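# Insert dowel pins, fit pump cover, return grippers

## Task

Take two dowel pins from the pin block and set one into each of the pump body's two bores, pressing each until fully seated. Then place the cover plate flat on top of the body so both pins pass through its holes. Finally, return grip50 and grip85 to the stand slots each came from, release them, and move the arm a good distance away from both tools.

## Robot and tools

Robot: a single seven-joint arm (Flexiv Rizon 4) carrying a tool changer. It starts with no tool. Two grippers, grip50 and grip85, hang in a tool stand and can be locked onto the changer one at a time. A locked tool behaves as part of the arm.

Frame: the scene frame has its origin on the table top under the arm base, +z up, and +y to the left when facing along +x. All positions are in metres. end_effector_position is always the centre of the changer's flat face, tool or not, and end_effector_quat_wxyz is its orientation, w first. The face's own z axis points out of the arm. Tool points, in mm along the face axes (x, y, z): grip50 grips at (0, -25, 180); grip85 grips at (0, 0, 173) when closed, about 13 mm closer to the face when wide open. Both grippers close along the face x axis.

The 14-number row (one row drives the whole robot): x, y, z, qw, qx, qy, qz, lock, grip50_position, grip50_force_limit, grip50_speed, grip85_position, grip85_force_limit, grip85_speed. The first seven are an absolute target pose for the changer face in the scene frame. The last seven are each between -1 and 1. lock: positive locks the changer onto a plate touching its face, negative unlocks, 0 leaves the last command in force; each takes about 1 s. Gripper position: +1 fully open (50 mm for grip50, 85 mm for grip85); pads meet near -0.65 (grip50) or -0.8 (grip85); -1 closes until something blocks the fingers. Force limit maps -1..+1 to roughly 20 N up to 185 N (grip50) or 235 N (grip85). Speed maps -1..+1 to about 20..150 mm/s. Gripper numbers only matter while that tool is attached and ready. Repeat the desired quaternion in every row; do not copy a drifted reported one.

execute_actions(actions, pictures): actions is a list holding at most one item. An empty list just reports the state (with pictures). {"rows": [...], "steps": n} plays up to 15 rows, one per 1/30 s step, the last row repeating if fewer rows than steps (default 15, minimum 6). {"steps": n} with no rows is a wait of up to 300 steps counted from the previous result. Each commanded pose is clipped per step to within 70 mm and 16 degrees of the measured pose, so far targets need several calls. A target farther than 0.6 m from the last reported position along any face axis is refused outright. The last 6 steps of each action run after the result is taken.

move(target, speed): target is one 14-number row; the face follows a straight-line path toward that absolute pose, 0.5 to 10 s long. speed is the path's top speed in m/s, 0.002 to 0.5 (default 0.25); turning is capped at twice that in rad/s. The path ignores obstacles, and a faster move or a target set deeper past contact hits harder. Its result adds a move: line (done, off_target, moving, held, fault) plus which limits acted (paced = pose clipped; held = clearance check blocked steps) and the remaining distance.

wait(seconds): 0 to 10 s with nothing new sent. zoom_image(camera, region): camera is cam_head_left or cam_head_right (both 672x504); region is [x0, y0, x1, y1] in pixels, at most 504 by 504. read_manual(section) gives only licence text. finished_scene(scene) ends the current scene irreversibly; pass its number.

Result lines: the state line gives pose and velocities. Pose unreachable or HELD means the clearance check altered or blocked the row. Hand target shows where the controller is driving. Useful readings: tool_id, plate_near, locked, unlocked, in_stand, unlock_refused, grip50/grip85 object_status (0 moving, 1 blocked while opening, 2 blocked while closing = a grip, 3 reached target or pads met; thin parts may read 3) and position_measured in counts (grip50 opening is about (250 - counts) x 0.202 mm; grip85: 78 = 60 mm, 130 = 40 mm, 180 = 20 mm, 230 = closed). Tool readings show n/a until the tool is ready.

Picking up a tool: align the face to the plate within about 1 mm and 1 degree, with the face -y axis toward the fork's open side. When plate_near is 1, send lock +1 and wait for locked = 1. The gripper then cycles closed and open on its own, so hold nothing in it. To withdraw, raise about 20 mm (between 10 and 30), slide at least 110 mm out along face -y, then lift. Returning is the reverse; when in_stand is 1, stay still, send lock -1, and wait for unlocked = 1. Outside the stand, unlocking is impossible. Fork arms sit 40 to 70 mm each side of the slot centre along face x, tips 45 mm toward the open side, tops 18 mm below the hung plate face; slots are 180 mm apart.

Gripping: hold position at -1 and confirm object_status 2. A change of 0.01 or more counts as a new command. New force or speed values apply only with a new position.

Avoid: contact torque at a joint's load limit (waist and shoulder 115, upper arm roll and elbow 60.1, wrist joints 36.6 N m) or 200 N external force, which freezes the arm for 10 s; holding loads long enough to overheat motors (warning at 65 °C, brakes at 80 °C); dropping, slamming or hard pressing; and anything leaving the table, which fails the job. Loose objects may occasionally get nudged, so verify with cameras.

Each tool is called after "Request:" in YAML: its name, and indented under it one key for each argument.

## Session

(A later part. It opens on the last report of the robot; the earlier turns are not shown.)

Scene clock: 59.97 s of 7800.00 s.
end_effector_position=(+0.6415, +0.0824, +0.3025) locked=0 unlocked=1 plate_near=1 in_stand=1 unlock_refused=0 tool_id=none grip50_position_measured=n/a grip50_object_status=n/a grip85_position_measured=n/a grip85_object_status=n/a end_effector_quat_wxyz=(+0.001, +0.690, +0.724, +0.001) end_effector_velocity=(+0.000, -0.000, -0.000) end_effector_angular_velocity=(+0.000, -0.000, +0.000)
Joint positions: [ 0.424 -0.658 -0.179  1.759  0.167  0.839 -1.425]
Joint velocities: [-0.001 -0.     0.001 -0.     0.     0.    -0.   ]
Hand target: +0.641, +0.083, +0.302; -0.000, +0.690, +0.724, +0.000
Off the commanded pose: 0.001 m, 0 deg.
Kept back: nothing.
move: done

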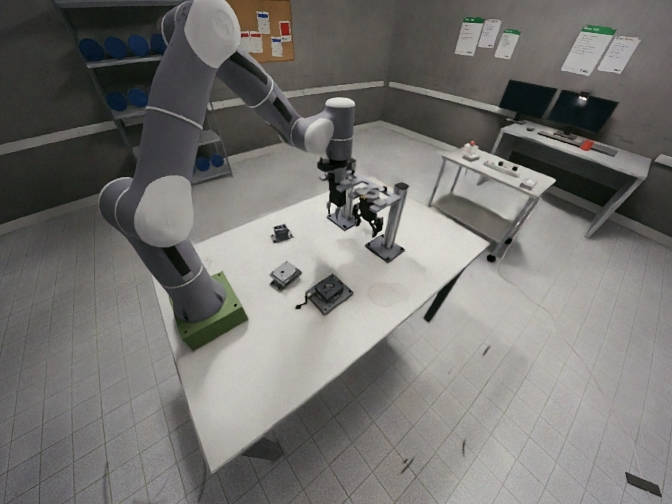

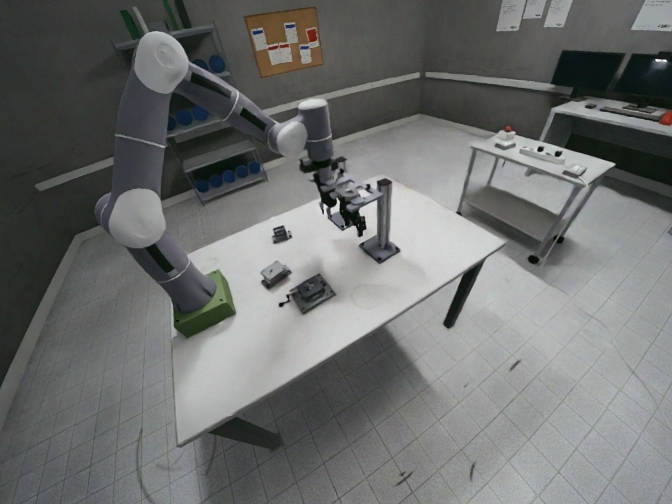

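Request:
execute_actions:
  actions:
    - {"rows":[[0.641,0.0825,0.302,0,0.69,0.7236,0,1,1,0,0,1,0,0]],"steps":15}

Request:
execute_actions:
  actions:
    - {"steps":35}

Request:
move:
  target: [0.641,0.0825,0.323,0,0.69,0.7236,0,0,-1,0,1,1,0,0]
  speed: 0.04

Request:
move:
  target: [0.521,0.0769,0.323,0,0.69,0.7236,0,0,-1,0,1,1,0,0]
  speed: 0.1

Request:
zoom_image:
  camera: "cam_head_left"
  region: [260,215,360,320]

Request:
zoom_image:
  camera: "cam_head_right"
  region: [250,215,350,320]

Scene clock: 60.63 s of 7800.00 s.
end_effector_position=(+0.6415, +0.0824, +0.3026) locked=0 unlocked=0 plate_near=1 in_stand=1 unlock_refused=0 tool_id=none grip50_position_measured=n/a grip50_object_status=n/a grip85_position_measured=n/a grip85_object_status=n/a end_effector_quat_wxyz=(+0.001, +0.690, +0.724, +0.001) end_effector_velocity=(+0.000, -0.000, -0.000) end_effector_angular_velocity=(-0.000, -0.000, -0.000)
Joint positions: [ 0.424 -0.658 -0.179  1.759  0.167  0.839 -1.425]
Joint velocities: [ 0.    -0.    -0.001 -0.     0.     0.    -0.   ]
Steps of this call (steps 1 to 11: nothing new was sent; steps 12 to 20: the first 9 steps of this action). Readings (end_effector_position | what the end effector reports):
12: (+0.6415, +0.0824, +0.3026) | locked=0 unlocked=0 plate_near=1 in_stand=1 unlock_refused=0 tool_id=none grip50_position_measured=n/a grip50_object_status=n/a grip85_position_measured=n/a grip85_object_status=n/a
13: (+0.6415, +0.0824, +0.3026) | locked=0 unlocked=0 plate_near=1 in_stand=1 unlock_refused=0 tool_id=none grip50_position_measured=n/a grip50_object_status=n/a grip85_position_measured=n/a grip85_object_status=n/a
15: (+0.6415, +0.0824, +0.3026) | locked=0 unlocked=0 plate_near=1 in_stand=1 unlock_refused=0 tool_id=none grip50_position_measured=n/a grip50_object_status=n/a grip85_position_measured=n/a grip85_object_status=n/a
19: (+0.6415, +0.0824, +0.3026) | locked=0 unlocked=0 plate_near=1 in_stand=1 unlock_refused=0 tool_id=none grip50_position_measured=n/a grip50_object_status=n/a grip85_position_measured=n/a grip85_object_status=n/a
20: the state above

Scene clock: 61.80 s of 7800.00 s.
end_effector_position=(+0.6416, +0.0825, +0.3029) locked=1 unlocked=0 plate_near=1 in_stand=1 unlock_refused=0 tool_id=grip50 grip50_position_measured=n/a grip50_object_status=n/a grip85_position_measured=n/a grip85_object_status=n/a end_effector_quat_wxyz=(+0.001, +0.690, +0.724, +0.001) end_effector_velocity=(+0.000, +0.000, +0.000) end_effector_angular_velocity=(+0.000, -0.000, +0.001)
Joint positions: [ 0.424 -0.658 -0.179  1.759  0.167  0.839 -1.425]
Joint velocities: [-0.     0.     0.    -0.     0.    -0.    -0.001]
Hand target: +0.641, +0.083, +0.302; +0.000, +0.690, +0.724, -0.000
Off the commanded pose: 0.001 m, 0 deg.
Kept back: nothing.
Steps of this call (steps 1 to 6: the last 6 steps of your previous action; steps 7 to 35: nothing new was sent). Readings (end_effector_position | what the end effector reports):
1: (+0.6415, +0.0824, +0.3026) | locked=0 unlocked=0 plate_near=1 in_stand=1 unlock_refused=0 tool_id=none grip50_position_measured=n/a grip50_object_status=n/a grip85_position_measured=n/a grip85_object_status=n/a
2: (+0.6415, +0.0824, +0.3026) | locked=0 unlocked=0 plate_near=1 in_stand=1 unlock_refused=0 tool_id=none grip50_position_measured=n/a grip50_object_status=n/a grip85_position_measured=n/a grip85_object_status=n/a
4: (+0.6415, +0.0824, +0.3026) | locked=0 unlocked=0 plate_near=1 in_stand=1 unlock_refused=0 tool_id=none grip50_position_measured=n/a grip50_object_status=n/a grip85_position_measured=n/a grip85_object_status=n/a
8: (+0.6415, +0.0824, +0.3026) | locked=0 unlocked=0 plate_near=1 in_stand=1 unlock_refused=0 tool_id=none grip50_position_measured=n/a grip50_object_status=n/a grip85_position_measured=n/a grip85_object_status=n/a
35: the state above

Scene clock: 62.53 s of 7800.00 s.
end_effector_position=(+0.6411, +0.0825, +0.3232) locked=1 unlocked=0 plate_near=1 in_stand=0 unlock_refused=0 tool_id=grip50 grip50_position_measured=n/a grip50_object_status=n/a grip85_position_measured=n/a grip85_object_status=n/a end_effector_quat_wxyz=(+0.000, +0.690, +0.724, +0.000) end_effector_velocity=(+0.000, -0.000, +0.000) end_effector_angular_velocity=(+0.000, -0.000, -0.001)
Joint positions: [ 0.428 -0.619 -0.185  1.759  0.157  0.799 -1.42 ]
Joint velocities: [ 0.  0. -0.  0.  0.  0.  0.]
Hand target: +0.641, +0.082, +0.323; +0.000, +0.690, +0.724, -0.000
Off the commanded pose: 0.000 m, 0 deg.
Kept back: nothing.
move: done

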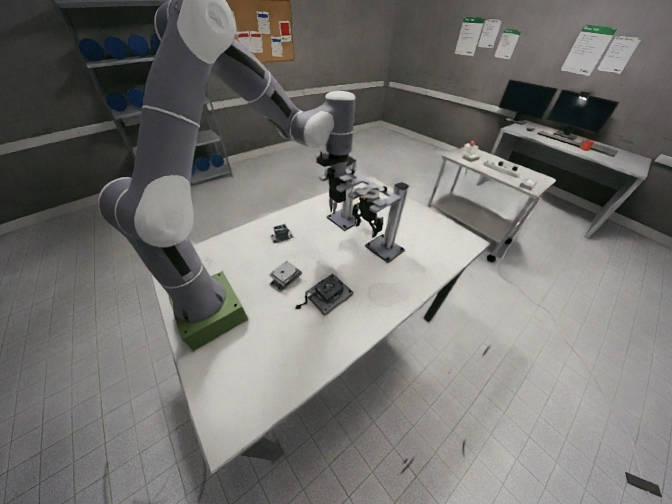

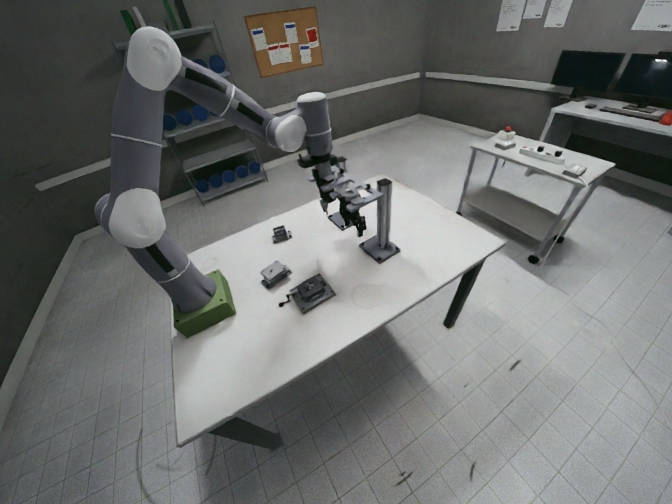

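Scene clock: 64.33 s of 7800.00 s.
end_effector_position=(+0.5209, +0.0769, +0.3228) locked=1 unlocked=0 plate_near=1 in_stand=0 unlock_refused=0 tool_id=grip50 grip50_position_measured=255 grip50_object_status=3 grip85_position_measured=n/a grip85_object_status=n/a end_effector_quat_wxyz=(+0.000, +0.690, +0.724, -0.000) end_effector_velocity=(+0.000, +0.000, +0.000) end_effector_angular_velocity=(+0.000, -0.000, -0.000)
Joint positions: [ 0.516 -0.405 -0.19   2.155  0.138  0.983 -1.357]
Joint velocities: [-0.  0.  0. -0.  0.  0.  0.]
Hand target: +0.521, +0.077, +0.323; +0.000, +0.690, +0.724, -0.000
Off the commanded pose: 0.000 m, 0 deg.
Kept back: nothing.
move: done

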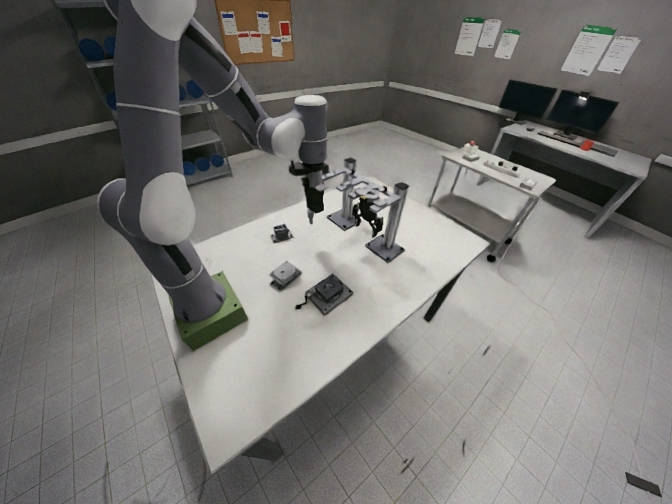

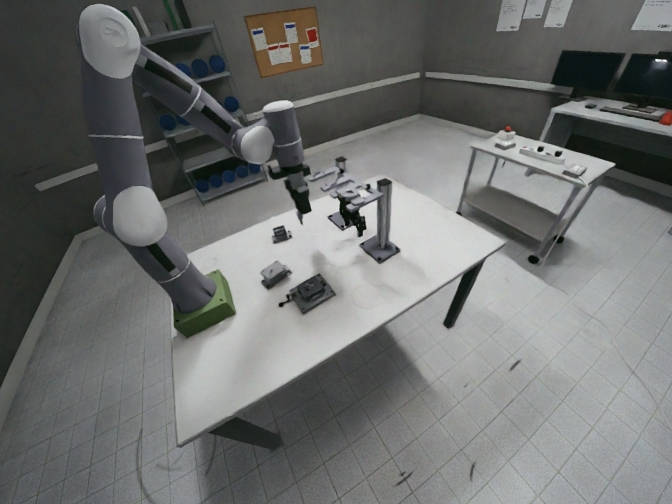

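Region (260, 215, 360, 320) of cam_head_left's 672x504 image, scaled by 4.800, with more detail than that image has; it fills the left 480 columns of this view, and the rest is white.

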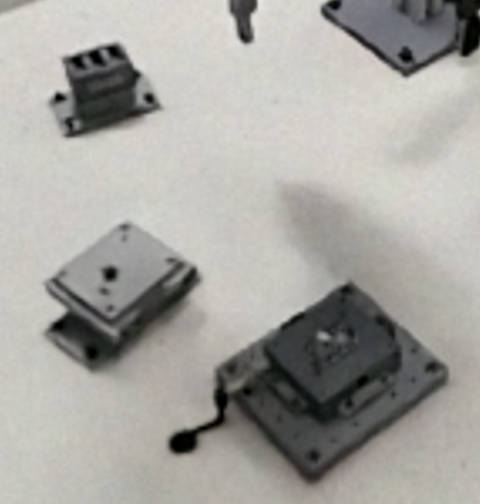

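Region (250, 215, 350, 320) of cam_head_right's 672x504 image, scaled by 4.800, with more detail than that image has; it fills the left 480 columns of this view, and the rest is white.

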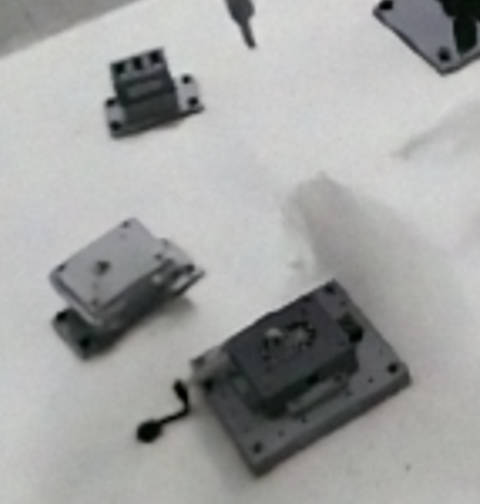

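Request:
move:
  target: [0.3817,-0.1432,0.29,0,0.6756,0.7373,0,0,-1,0,1,1,0,0]
  speed: 0.25

Request:
move:
  target: [0.3817,-0.1432,0.25,0,0.6756,0.7373,0,0,-1,0,1,1,0,0]
  speed: 0.04

Request:
move:
  target: [0.3824,-0.1512,0.25,0,0.6756,0.7373,0,0,-1,0,1,1,0,0]
  speed: 0.008

Request:
move:
  target: [0.3828,-0.1562,0.25,0,0.6756,0.7373,0,0,-1,0,1,1,0,0]
  speed: 0.008

Scene clock: 66.73 s of 7800.00 s.
end_effector_position=(+0.3819, -0.1433, +0.2897) locked=1 unlocked=0 plate_near=1 in_stand=0 unlock_refused=0 tool_id=grip50 grip50_position_measured=255 grip50_object_status=3 grip85_position_measured=n/a grip85_object_status=n/a end_effector_quat_wxyz=(+0.001, +0.676, +0.737, -0.000) end_effector_velocity=(+0.000, +0.001, +0.000) end_effector_angular_velocity=(+0.000, -0.000, +0.004)
Joint positions: [ 0.156 -0.32  -0.235  2.496  0.232  1.234 -1.91 ]
Joint velocities: [ 0.002 -0.     0.001 -0.    -0.     0.    -0.001]
Hand target: +0.382, -0.143, +0.290; +0.001, +0.676, +0.737, -0.000
Off the commanded pose: 0.000 m, 0 deg.
Kept back: nothing.
move: done

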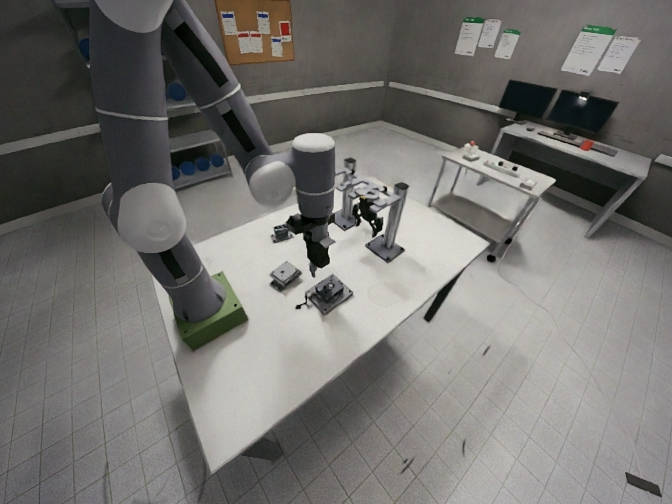

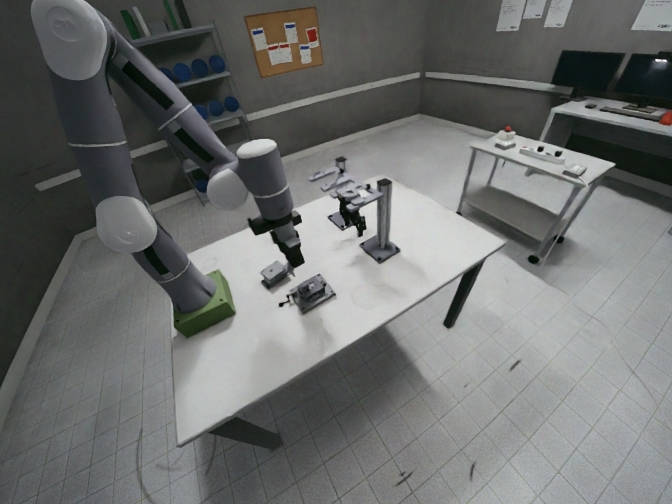

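Scene clock: 67.97 s of 7800.00 s.
end_effector_position=(+0.3817, -0.1432, +0.2499) locked=1 unlocked=0 plate_near=1 in_stand=0 unlock_refused=0 tool_id=grip50 grip50_position_measured=255 grip50_object_status=3 grip85_position_measured=n/a grip85_object_status=n/a end_effector_quat_wxyz=(-0.000, +0.676, +0.737, -0.000) end_effector_velocity=(+0.000, +0.000, +0.000) end_effector_angular_velocity=(+0.000, -0.001, +0.001)
Joint positions: [ 0.097 -0.47  -0.151  2.455  0.322  1.341 -1.975]
Joint velocities: [ 0.     0.001  0.     0.     0.001 -0.    -0.001]
Hand target: +0.382, -0.143, +0.250; +0.000, +0.676, +0.737, -0.000
Off the commanded pose: 0.000 m, 0 deg.
Kept back: nothing.
move: done

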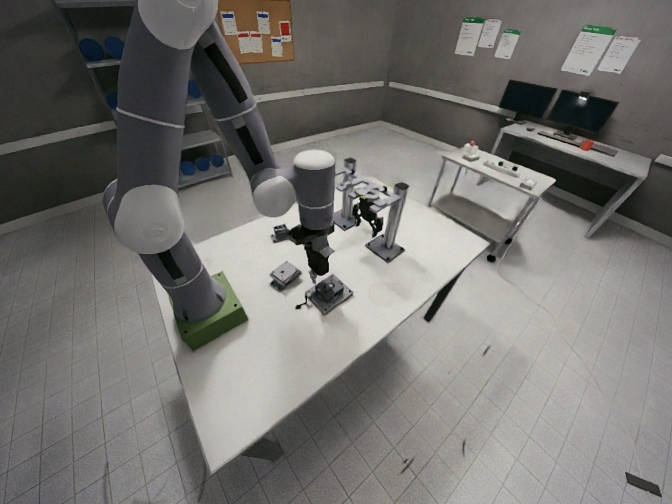

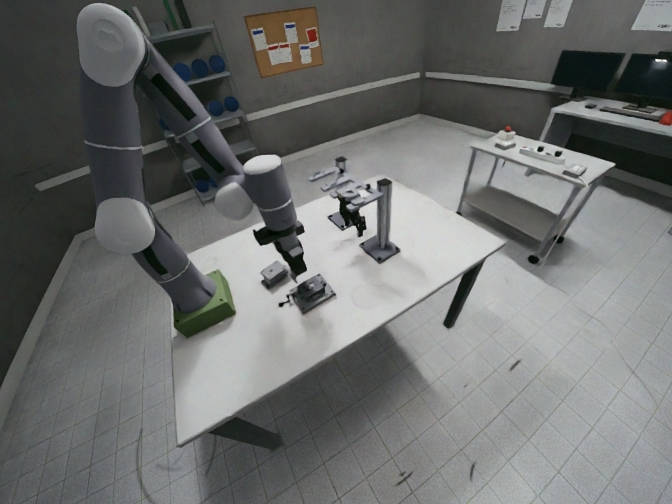

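Scene clock: 69.20 s of 7800.00 s.
end_effector_position=(+0.3824, -0.1512, +0.2501) locked=1 unlocked=0 plate_near=1 in_stand=0 unlock_refused=0 tool_id=grip50 grip50_position_measured=255 grip50_object_status=3 grip85_position_measured=n/a grip85_object_status=n/a end_effector_quat_wxyz=(+0.000, +0.676, +0.737, +0.000) end_effector_velocity=(-0.000, +0.000, -0.000) end_effector_angular_velocity=(+0.000, +0.000, +0.001)
Joint positions: [ 0.076 -0.473 -0.152  2.445  0.32   1.336 -1.993]
Joint velocities: [-0.    -0.     0.    -0.     0.    -0.    -0.001]
Hand target: +0.382, -0.151, +0.250; +0.000, +0.676, +0.737, -0.000
Off the commanded pose: 0.000 m, 0 deg.
Kept back: nothing.
move: done

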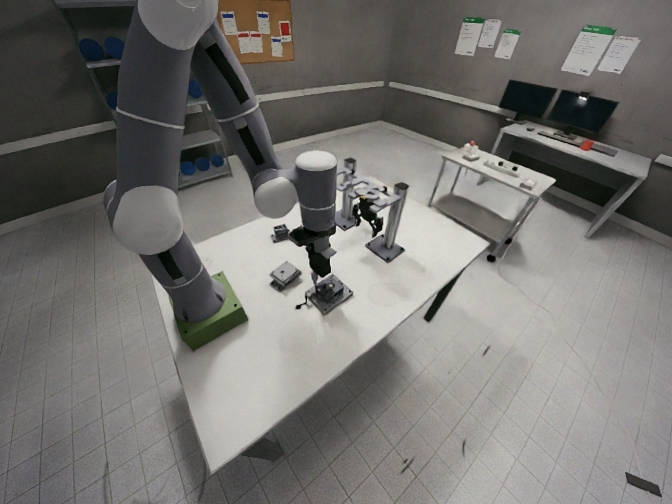

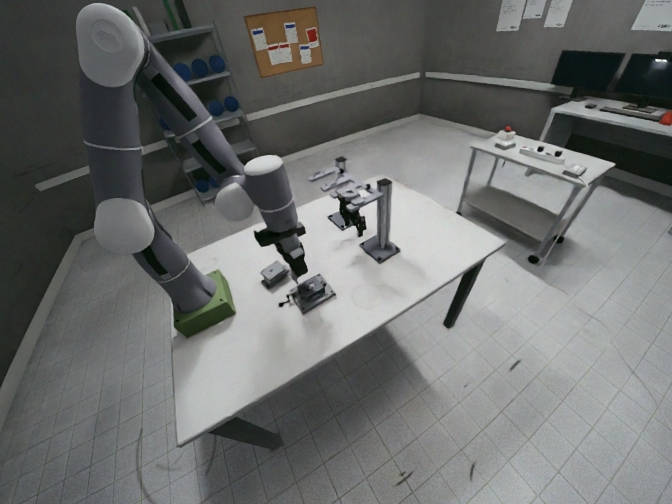

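Scene clock: 70.03 s of 7800.00 s.
end_effector_position=(+0.3828, -0.1562, +0.2501) locked=1 unlocked=0 plate_near=1 in_stand=0 unlock_refused=0 tool_id=grip50 grip50_position_measured=255 grip50_object_status=3 grip85_position_measured=n/a grip85_object_status=n/a end_effector_quat_wxyz=(+0.000, +0.676, +0.737, +0.000) end_effector_velocity=(-0.000, -0.000, +0.000) end_effector_angular_velocity=(-0.000, +0.000, +0.001)
Joint positions: [ 0.064 -0.475 -0.153  2.44   0.318  1.332 -2.004]
Joint velocities: [ 0.     0.    -0.     0.    -0.    -0.    -0.001]
Hand target: +0.383, -0.156, +0.250; +0.000, +0.676, +0.737, -0.000
Off the commanded pose: 0.000 m, 0 deg.
Kept back: nothing.
move: done

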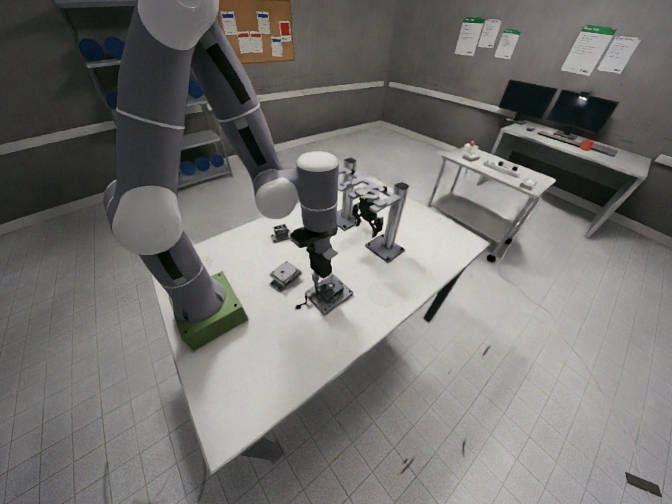

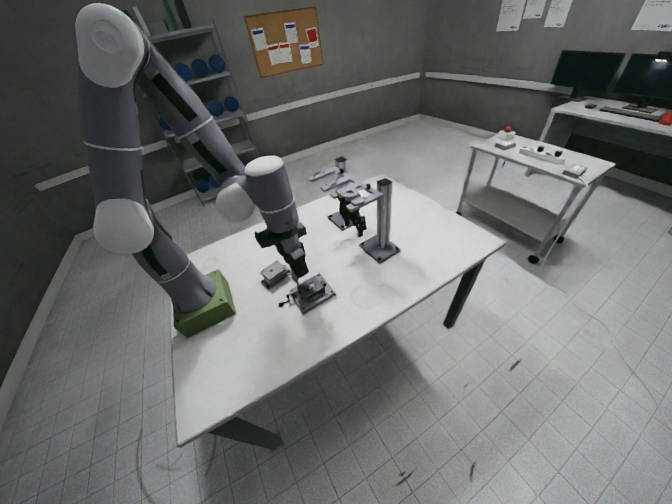

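v=37 next.

Request:
move:
  target: [0.3833,-0.1612,0.25,0,0.6756,0.7373,0,0,-1,0,1,1,0,0]
  speed: 0.008

Scene clock: 71.10 s of 7800.00 s.
end_effector_position=(+0.3833, -0.1612, +0.2501) locked=1 unlocked=0 plate_near=1 in_stand=0 unlock_refused=0 tool_id=grip50 grip50_position_measured=255 grip50_object_status=3 grip85_position_measured=n/a grip85_object_status=n/a end_effector_quat_wxyz=(+0.000, +0.676, +0.737, +0.000) end_effector_velocity=(+0.000, -0.000, +0.000) end_effector_angular_velocity=(-0.000, -0.000, -0.000)
Joint positions: [ 0.052 -0.477 -0.154  2.433  0.316  1.328 -2.015]
Joint velocities: [-0.  0. -0.  0. -0.  0.  0.]
Hand target: +0.383, -0.161, +0.250; +0.000, +0.676, +0.737, -0.000
Off the commanded pose: 0.000 m, 0 deg.
Kept back: nothing.
move: done

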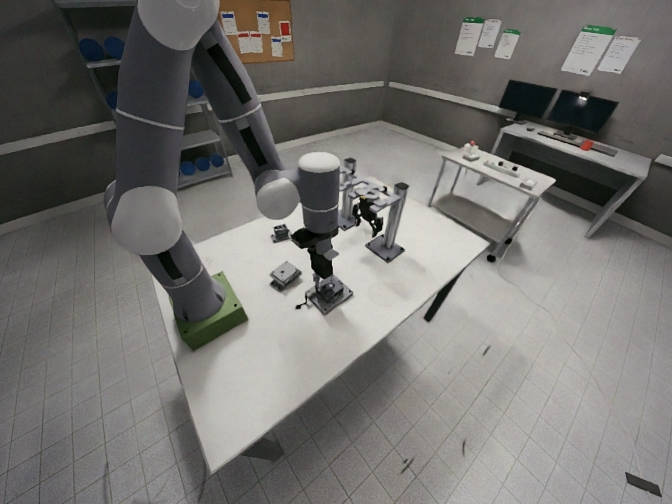

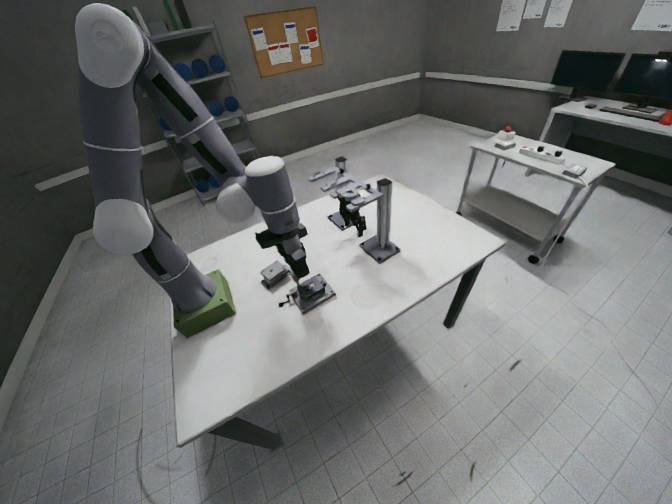

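Request:
move:
  target: [0.3837,-0.1662,0.25,0,0.6756,0.7373,0,0,-1,0,1,1,0,0]
  speed: 0.008

Request:
zoom_image:
  camera: "cam_head_left"
  region: [290,250,370,320]

Scene clock: 72.17 s of 7800.00 s.
end_effector_position=(+0.3837, -0.1662, +0.2501) locked=1 unlocked=0 plate_near=1 in_stand=0 unlock_refused=0 tool_id=grip50 grip50_position_measured=255 grip50_object_status=3 grip85_position_measured=n/a grip85_object_status=n/a end_effector_quat_wxyz=(+0.000, +0.676, +0.737, +0.000) end_effector_velocity=(-0.000, -0.000, -0.000) end_effector_angular_velocity=(+0.000, +0.000, -0.001)
Joint positions: [ 0.039 -0.479 -0.156  2.427  0.314  1.324 -2.026]
Joint velocities: [-0.    -0.    -0.     0.     0.     0.     0.001]
Hand target: +0.384, -0.166, +0.250; +0.000, +0.676, +0.737, -0.000
Off the commanded pose: 0.000 m, 0 deg.
Kept back: nothing.
move: done

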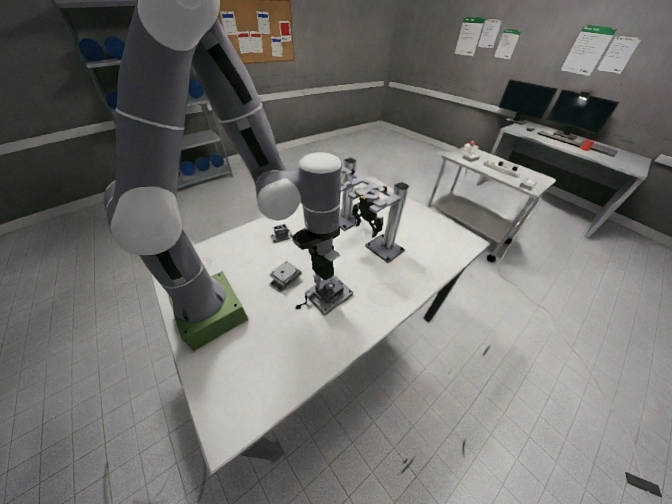

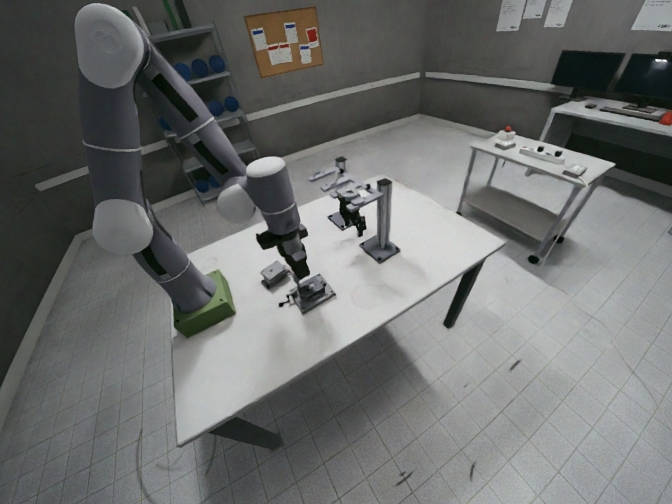

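Region (290, 250, 370, 320) of cam_head_left's 672x504 image, scaled by 6.300, with more detail than that image has; it fills the top 441 rows of this view, and the rest is white.

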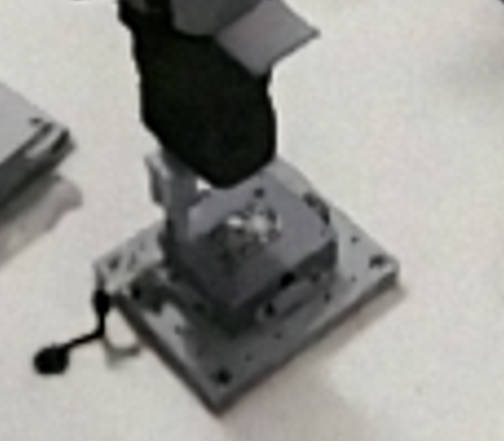

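Request:
move:
  target: [0.3845,-0.174,0.25,0,0.6756,0.7373,0,0,-1,0,1,1,0,0]
  speed: 0.008

Request:
move:
  target: [0.3845,-0.174,0.247,0,0.6756,0.7373,0,0,-1,0,1,1,0,0]
  speed: 0.005

Request:
move:
  target: [0.3845,-0.174,0.2445,0,0.6756,0.7373,0,0,-1,0,1,1,0,0]
  speed: 0.005

Scene clock: 73.67 s of 7800.00 s.
end_effector_position=(+0.3846, -0.1740, +0.2501) locked=1 unlocked=0 plate_near=1 in_stand=0 unlock_refused=0 tool_id=grip50 grip50_position_measured=255 grip50_object_status=3 grip85_position_measured=n/a grip85_object_status=n/a end_effector_quat_wxyz=(+0.000, +0.676, +0.737, +0.000) end_effector_velocity=(+0.000, +0.000, +0.000) end_effector_angular_velocity=(+0.000, -0.000, +0.001)
Joint positions: [ 0.02  -0.483 -0.157  2.417  0.311  1.317 -2.043]
Joint velocities: [-0.     0.     0.    -0.     0.     0.    -0.001]
Hand target: +0.385, -0.174, +0.250; +0.000, +0.676, +0.737, -0.000
Off the commanded pose: 0.000 m, 0 deg.
Kept back: nothing.
move: done

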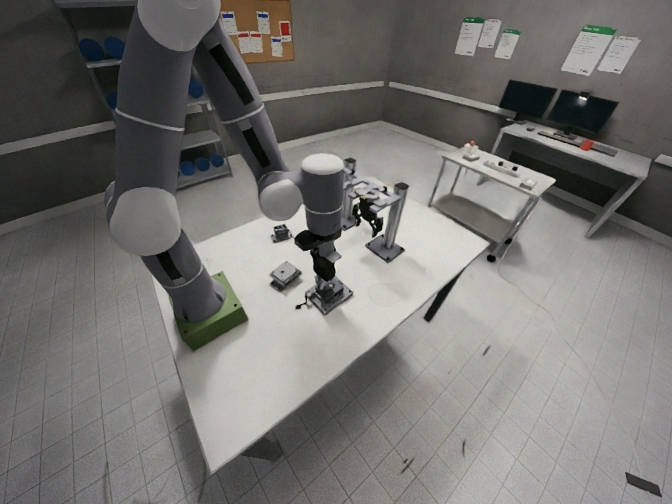

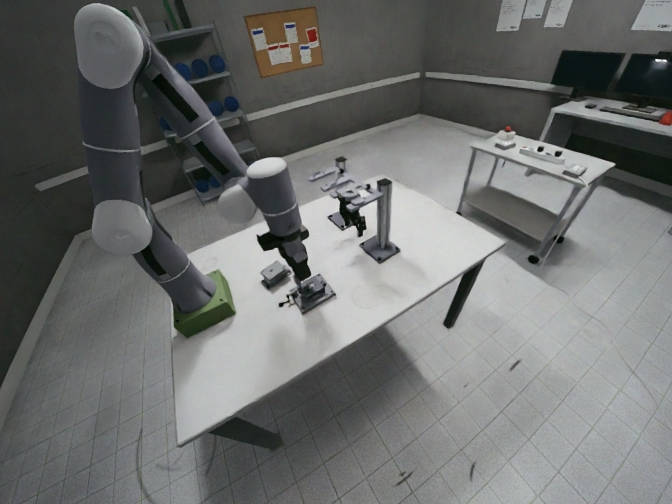

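Scene clock: 74.50 s of 7800.00 s.
end_effector_position=(+0.3845, -0.1740, +0.2470) locked=1 unlocked=0 plate_near=1 in_stand=0 unlock_refused=0 tool_id=grip50 grip50_position_measured=255 grip50_object_status=3 grip85_position_measured=n/a grip85_object_status=n/a end_effector_quat_wxyz=(-0.000, +0.676, +0.737, -0.000) end_effector_velocity=(-0.000, -0.000, -0.000) end_effector_angular_velocity=(+0.000, +0.000, -0.000)
Joint positions: [ 0.015 -0.494 -0.151  2.414  0.314  1.324 -2.046]
Joint velocities: [-0. -0.  0.  0.  0.  0. -0.]
Hand target: +0.385, -0.174, +0.247; +0.000, +0.676, +0.737, -0.000
Off the commanded pose: 0.000 m, 0 deg.
Kept back: nothing.
move: done

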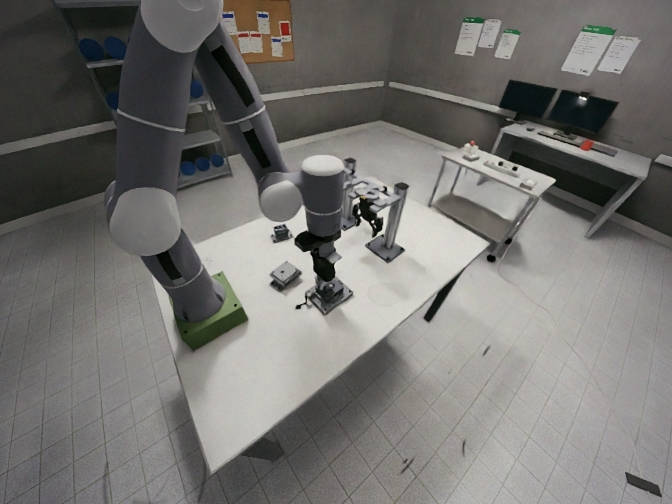

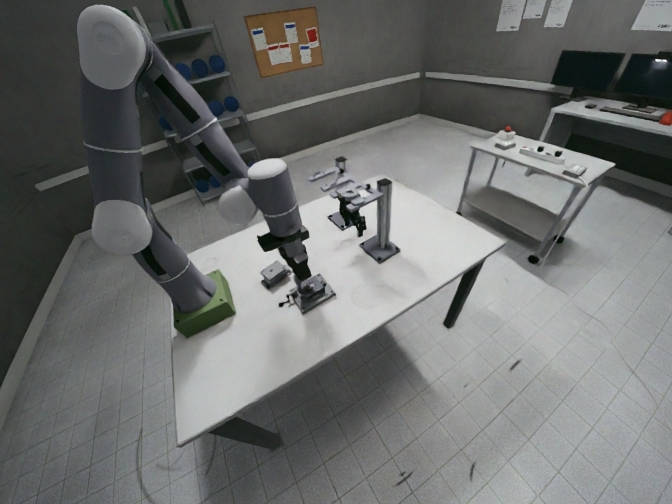

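Scene clock: 75.23 s of 7800.00 s.
end_effector_position=(+0.3845, -0.1740, +0.2449) locked=1 unlocked=0 plate_near=1 in_stand=0 unlock_refused=0 tool_id=grip50 grip50_position_measured=255 grip50_object_status=3 grip85_position_measured=n/a grip85_object_status=n/a end_effector_quat_wxyz=(+0.000, +0.676, +0.737, +0.000) end_effector_velocity=(-0.000, -0.000, -0.000) end_effector_angular_velocity=(+0.000, +0.000, -0.001)
Joint positions: [ 0.011 -0.501 -0.145  2.412  0.317  1.33  -2.047]
Joint velocities: [-0.     0.    -0.     0.     0.001 -0.     0.   ]
Hand target: +0.385, -0.174, +0.245; -0.000, +0.676, +0.737, -0.000
Off the commanded pose: 0.000 m, 0 deg.
Kept back: nothing.
move: done

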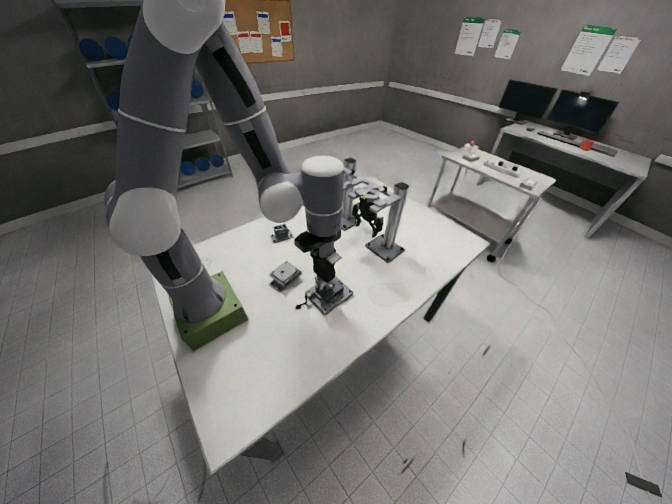

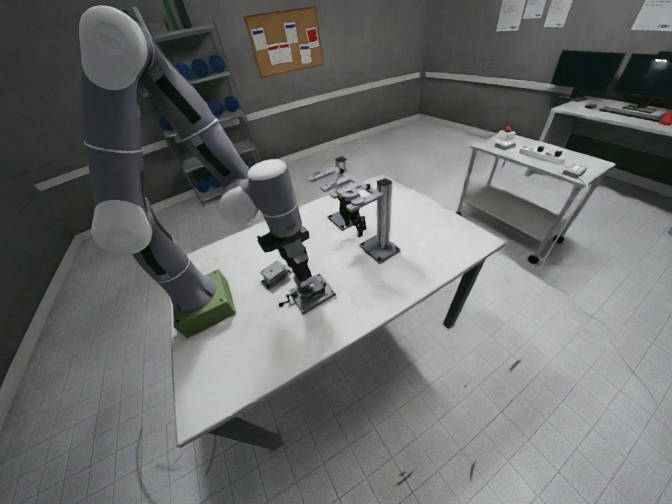

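Request:
move:
  target: [0.386,-0.16,0.252,0,0.6756,0.7373,0,0,-1,0,1,1,0,0]
  speed: 0.03

Request:
move:
  target: [0.387,-0.1397,0.25,0,0.6756,0.7373,0,0,-1,0,1,1,0,0]
  speed: 0.04

Request:
move:
  target: [0.387,-0.1397,0.24,0,0.6756,0.7373,0,0,-1,0,1,1,0,0]
  speed: 0.02

Request:
move:
  target: [0.3876,-0.1467,0.24,0,0.6756,0.7373,0,0,-1,0,1,1,0,0]
  speed: 0.008

Request:
move:
  target: [0.388,-0.1507,0.24,0,0.6756,0.7373,0,0,-1,0,1,1,0,0]
  speed: 0.008

Scene clock: 76.60 s of 7800.00 s.
end_effector_position=(+0.3861, -0.1600, +0.2520) locked=1 unlocked=0 plate_near=1 in_stand=0 unlock_refused=0 tool_id=grip50 grip50_position_measured=255 grip50_object_status=3 grip85_position_measured=n/a grip85_object_status=n/a end_effector_quat_wxyz=(+0.000, +0.676, +0.737, +0.000) end_effector_velocity=(-0.000, -0.000, +0.000) end_effector_angular_velocity=(-0.000, -0.000, -0.001)
Joint positions: [ 0.057 -0.472 -0.158  2.43   0.309  1.319 -2.007]
Joint velocities: [ 0.    -0.    -0.001 -0.     0.     0.    -0.001]
Hand target: +0.386, -0.160, +0.252; -0.000, +0.676, +0.737, +0.000
Off the commanded pose: 0.000 m, 0 deg.
Kept back: nothing.
move: done

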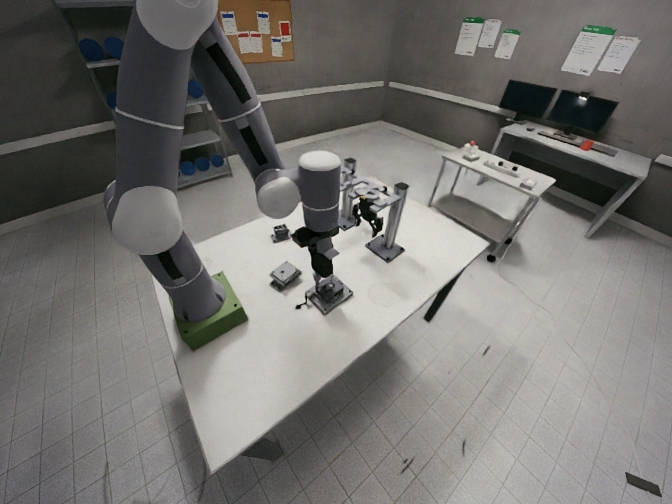

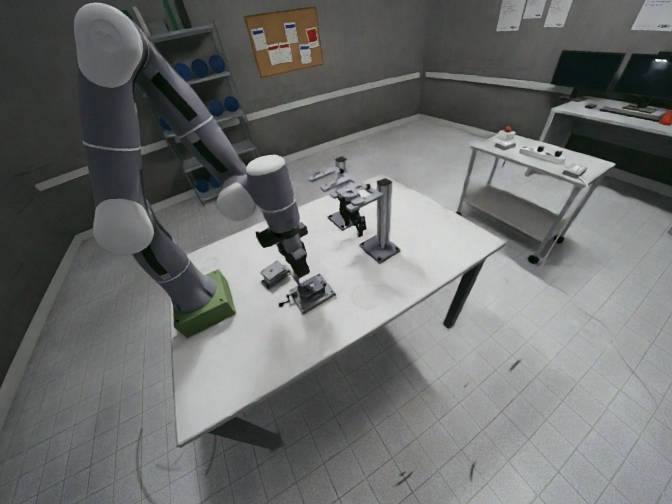

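Scene clock: 77.33 s of 7800.00 s.
end_effector_position=(+0.3871, -0.1396, +0.2500) locked=1 unlocked=0 plate_near=1 in_stand=0 unlock_refused=0 tool_id=grip50 grip50_position_measured=255 grip50_object_status=3 grip85_position_measured=n/a grip85_object_status=n/a end_effector_quat_wxyz=(-0.000, +0.675, +0.737, +0.000) end_effector_velocity=(-0.000, -0.000, -0.000) end_effector_angular_velocity=(-0.000, +0.000, +0.001)
Joint positions: [ 0.105 -0.473 -0.151  2.445  0.317  1.335 -1.962]
Joint velocities: [-0.    -0.    -0.     0.    -0.001 -0.    -0.001]
Hand target: +0.387, -0.140, +0.250; -0.000, +0.676, +0.737, +0.000
Off the commanded pose: 0.000 m, 0 deg.
Kept back: nothing.
move: done

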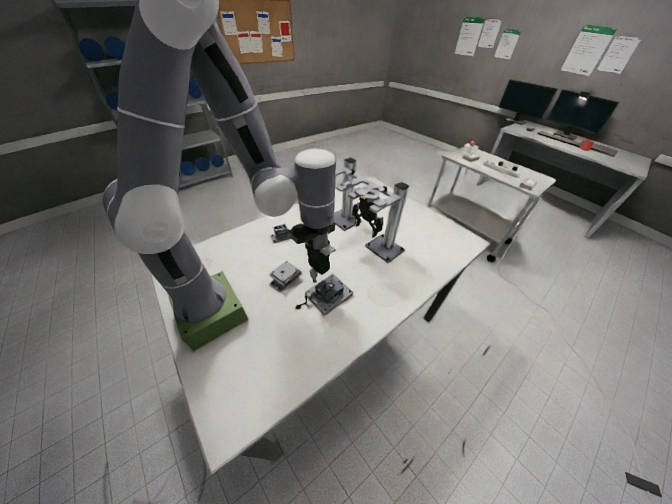

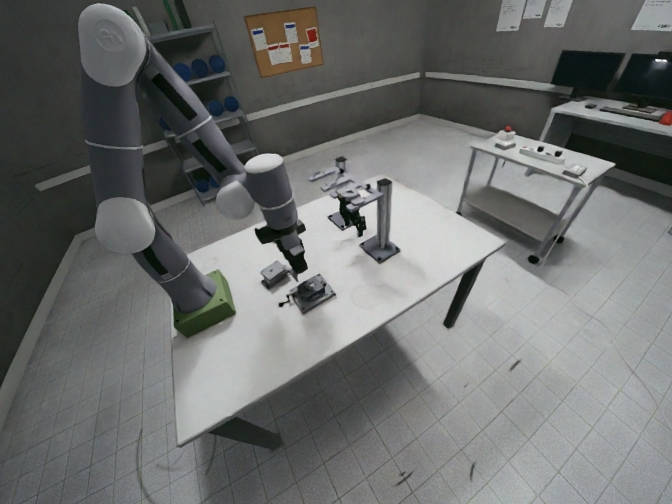

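Scene clock: 78.07 s of 7800.00 s.
end_effector_position=(+0.3869, -0.1397, +0.2399) locked=1 unlocked=0 plate_near=1 in_stand=0 unlock_refused=0 tool_id=grip50 grip50_position_measured=255 grip50_object_status=3 grip85_position_measured=n/a grip85_object_status=n/a end_effector_quat_wxyz=(-0.000, +0.676, +0.737, -0.000) end_effector_velocity=(-0.000, +0.000, -0.000) end_effector_angular_velocity=(+0.000, +0.000, +0.000)
Joint positions: [ 0.089 -0.51  -0.131  2.434  0.332  1.362 -1.973]
Joint velocities: [ 0.    -0.     0.     0.     0.001 -0.    -0.001]
Hand target: +0.387, -0.140, +0.240; +0.000, +0.676, +0.737, -0.000
Off the commanded pose: 0.000 m, 0 deg.
Kept back: nothing.
move: done

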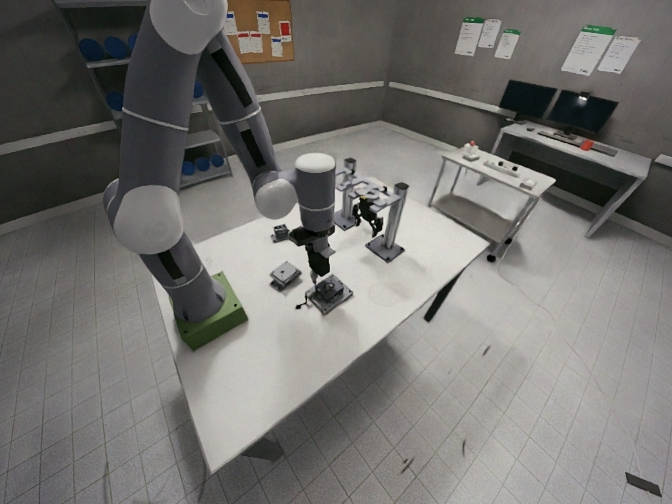

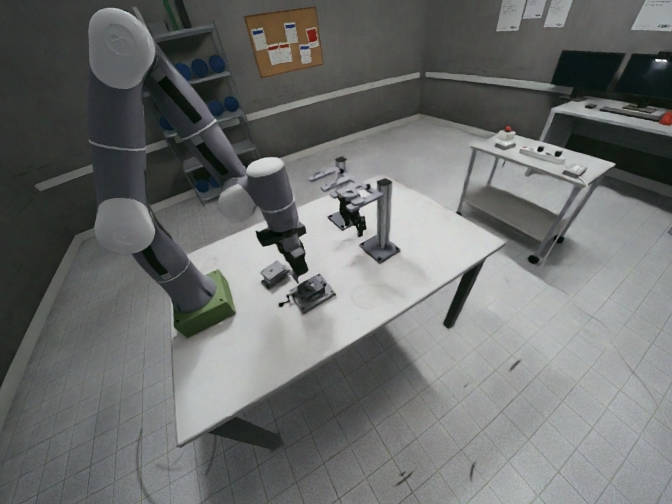

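Scene clock: 79.17 s of 7800.00 s.
end_effector_position=(+0.3877, -0.1464, +0.2401) locked=1 unlocked=0 plate_near=1 in_stand=0 unlock_refused=0 tool_id=grip50 grip50_position_measured=255 grip50_object_status=3 grip85_position_measured=n/a grip85_object_status=n/a end_effector_quat_wxyz=(-0.000, +0.676, +0.737, +0.000) end_effector_velocity=(+0.000, +0.000, -0.000) end_effector_angular_velocity=(+0.000, +0.000, +0.003)
Joint positions: [ 0.072 -0.512 -0.132  2.427  0.329  1.357 -1.988]
Joint velocities: [ 0.    -0.     0.    -0.    -0.001 -0.    -0.001]
Hand target: +0.388, -0.147, +0.240; +0.000, +0.676, +0.737, -0.000
Off the commanded pose: 0.000 m, 0 deg.
Kept back: nothing.
move: done

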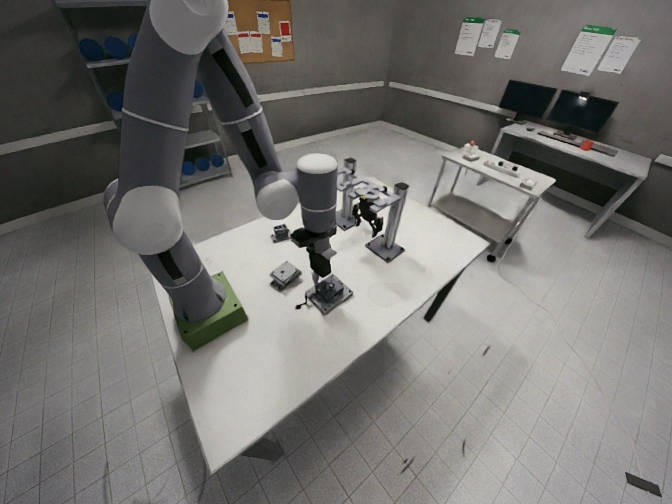

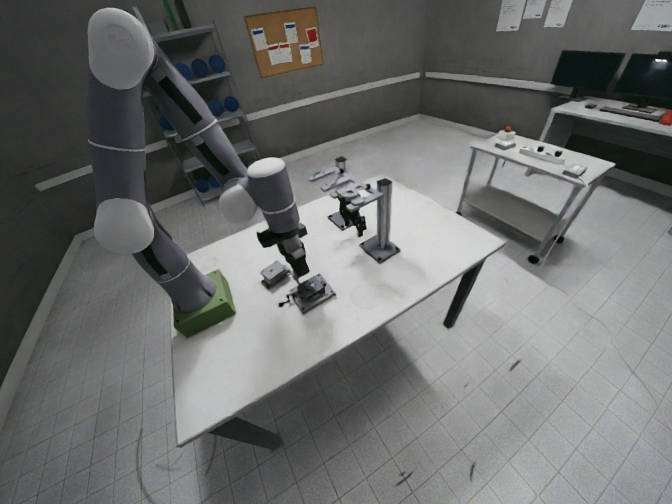

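Scene clock: 79.93 s of 7800.00 s.
end_effector_position=(+0.3882, -0.1478, +0.2398) locked=1 unlocked=0 plate_near=1 in_stand=0 unlock_refused=0 tool_id=grip50 grip50_position_measured=255 grip50_object_status=3 grip85_position_measured=n/a grip85_object_status=n/a end_effector_quat_wxyz=(-0.002, +0.674, +0.739, +0.001) end_effector_velocity=(+0.000, +0.000, -0.000) end_effector_angular_velocity=(+0.000, -0.000, +0.000)
Joint positions: [ 0.064 -0.512 -0.128  2.422  0.328  1.351 -1.996]
Joint velocities: [ 0.    -0.     0.001 -0.    -0.     0.     0.   ]
Hand target: +0.388, -0.151, +0.240; +0.000, +0.676, +0.737, -0.000
Off the commanded pose: 0.003 m, 0 deg.
Kept back: nothing.
move: done

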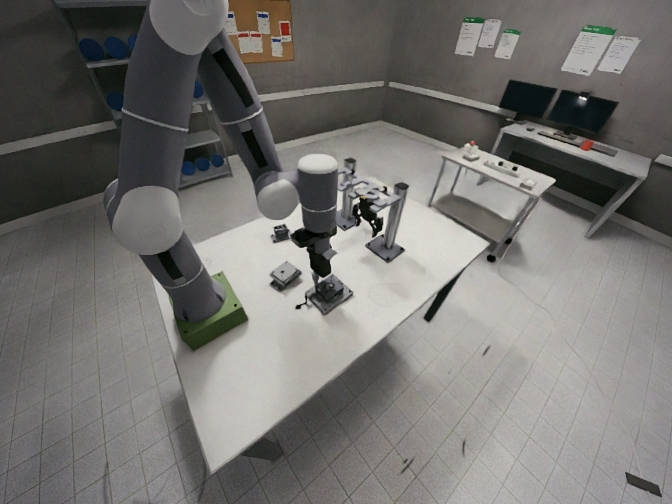

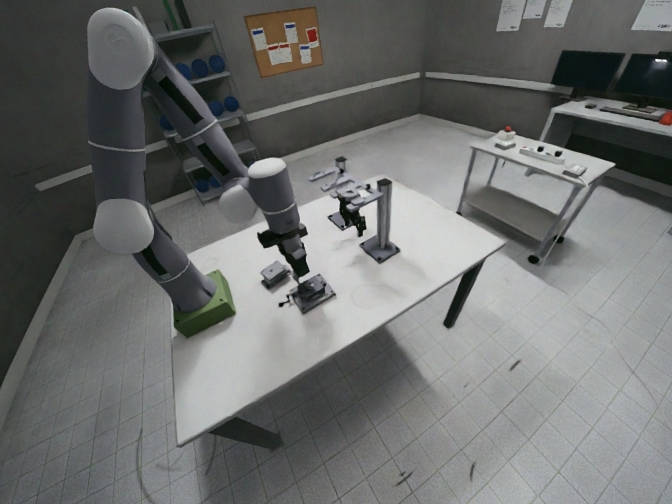

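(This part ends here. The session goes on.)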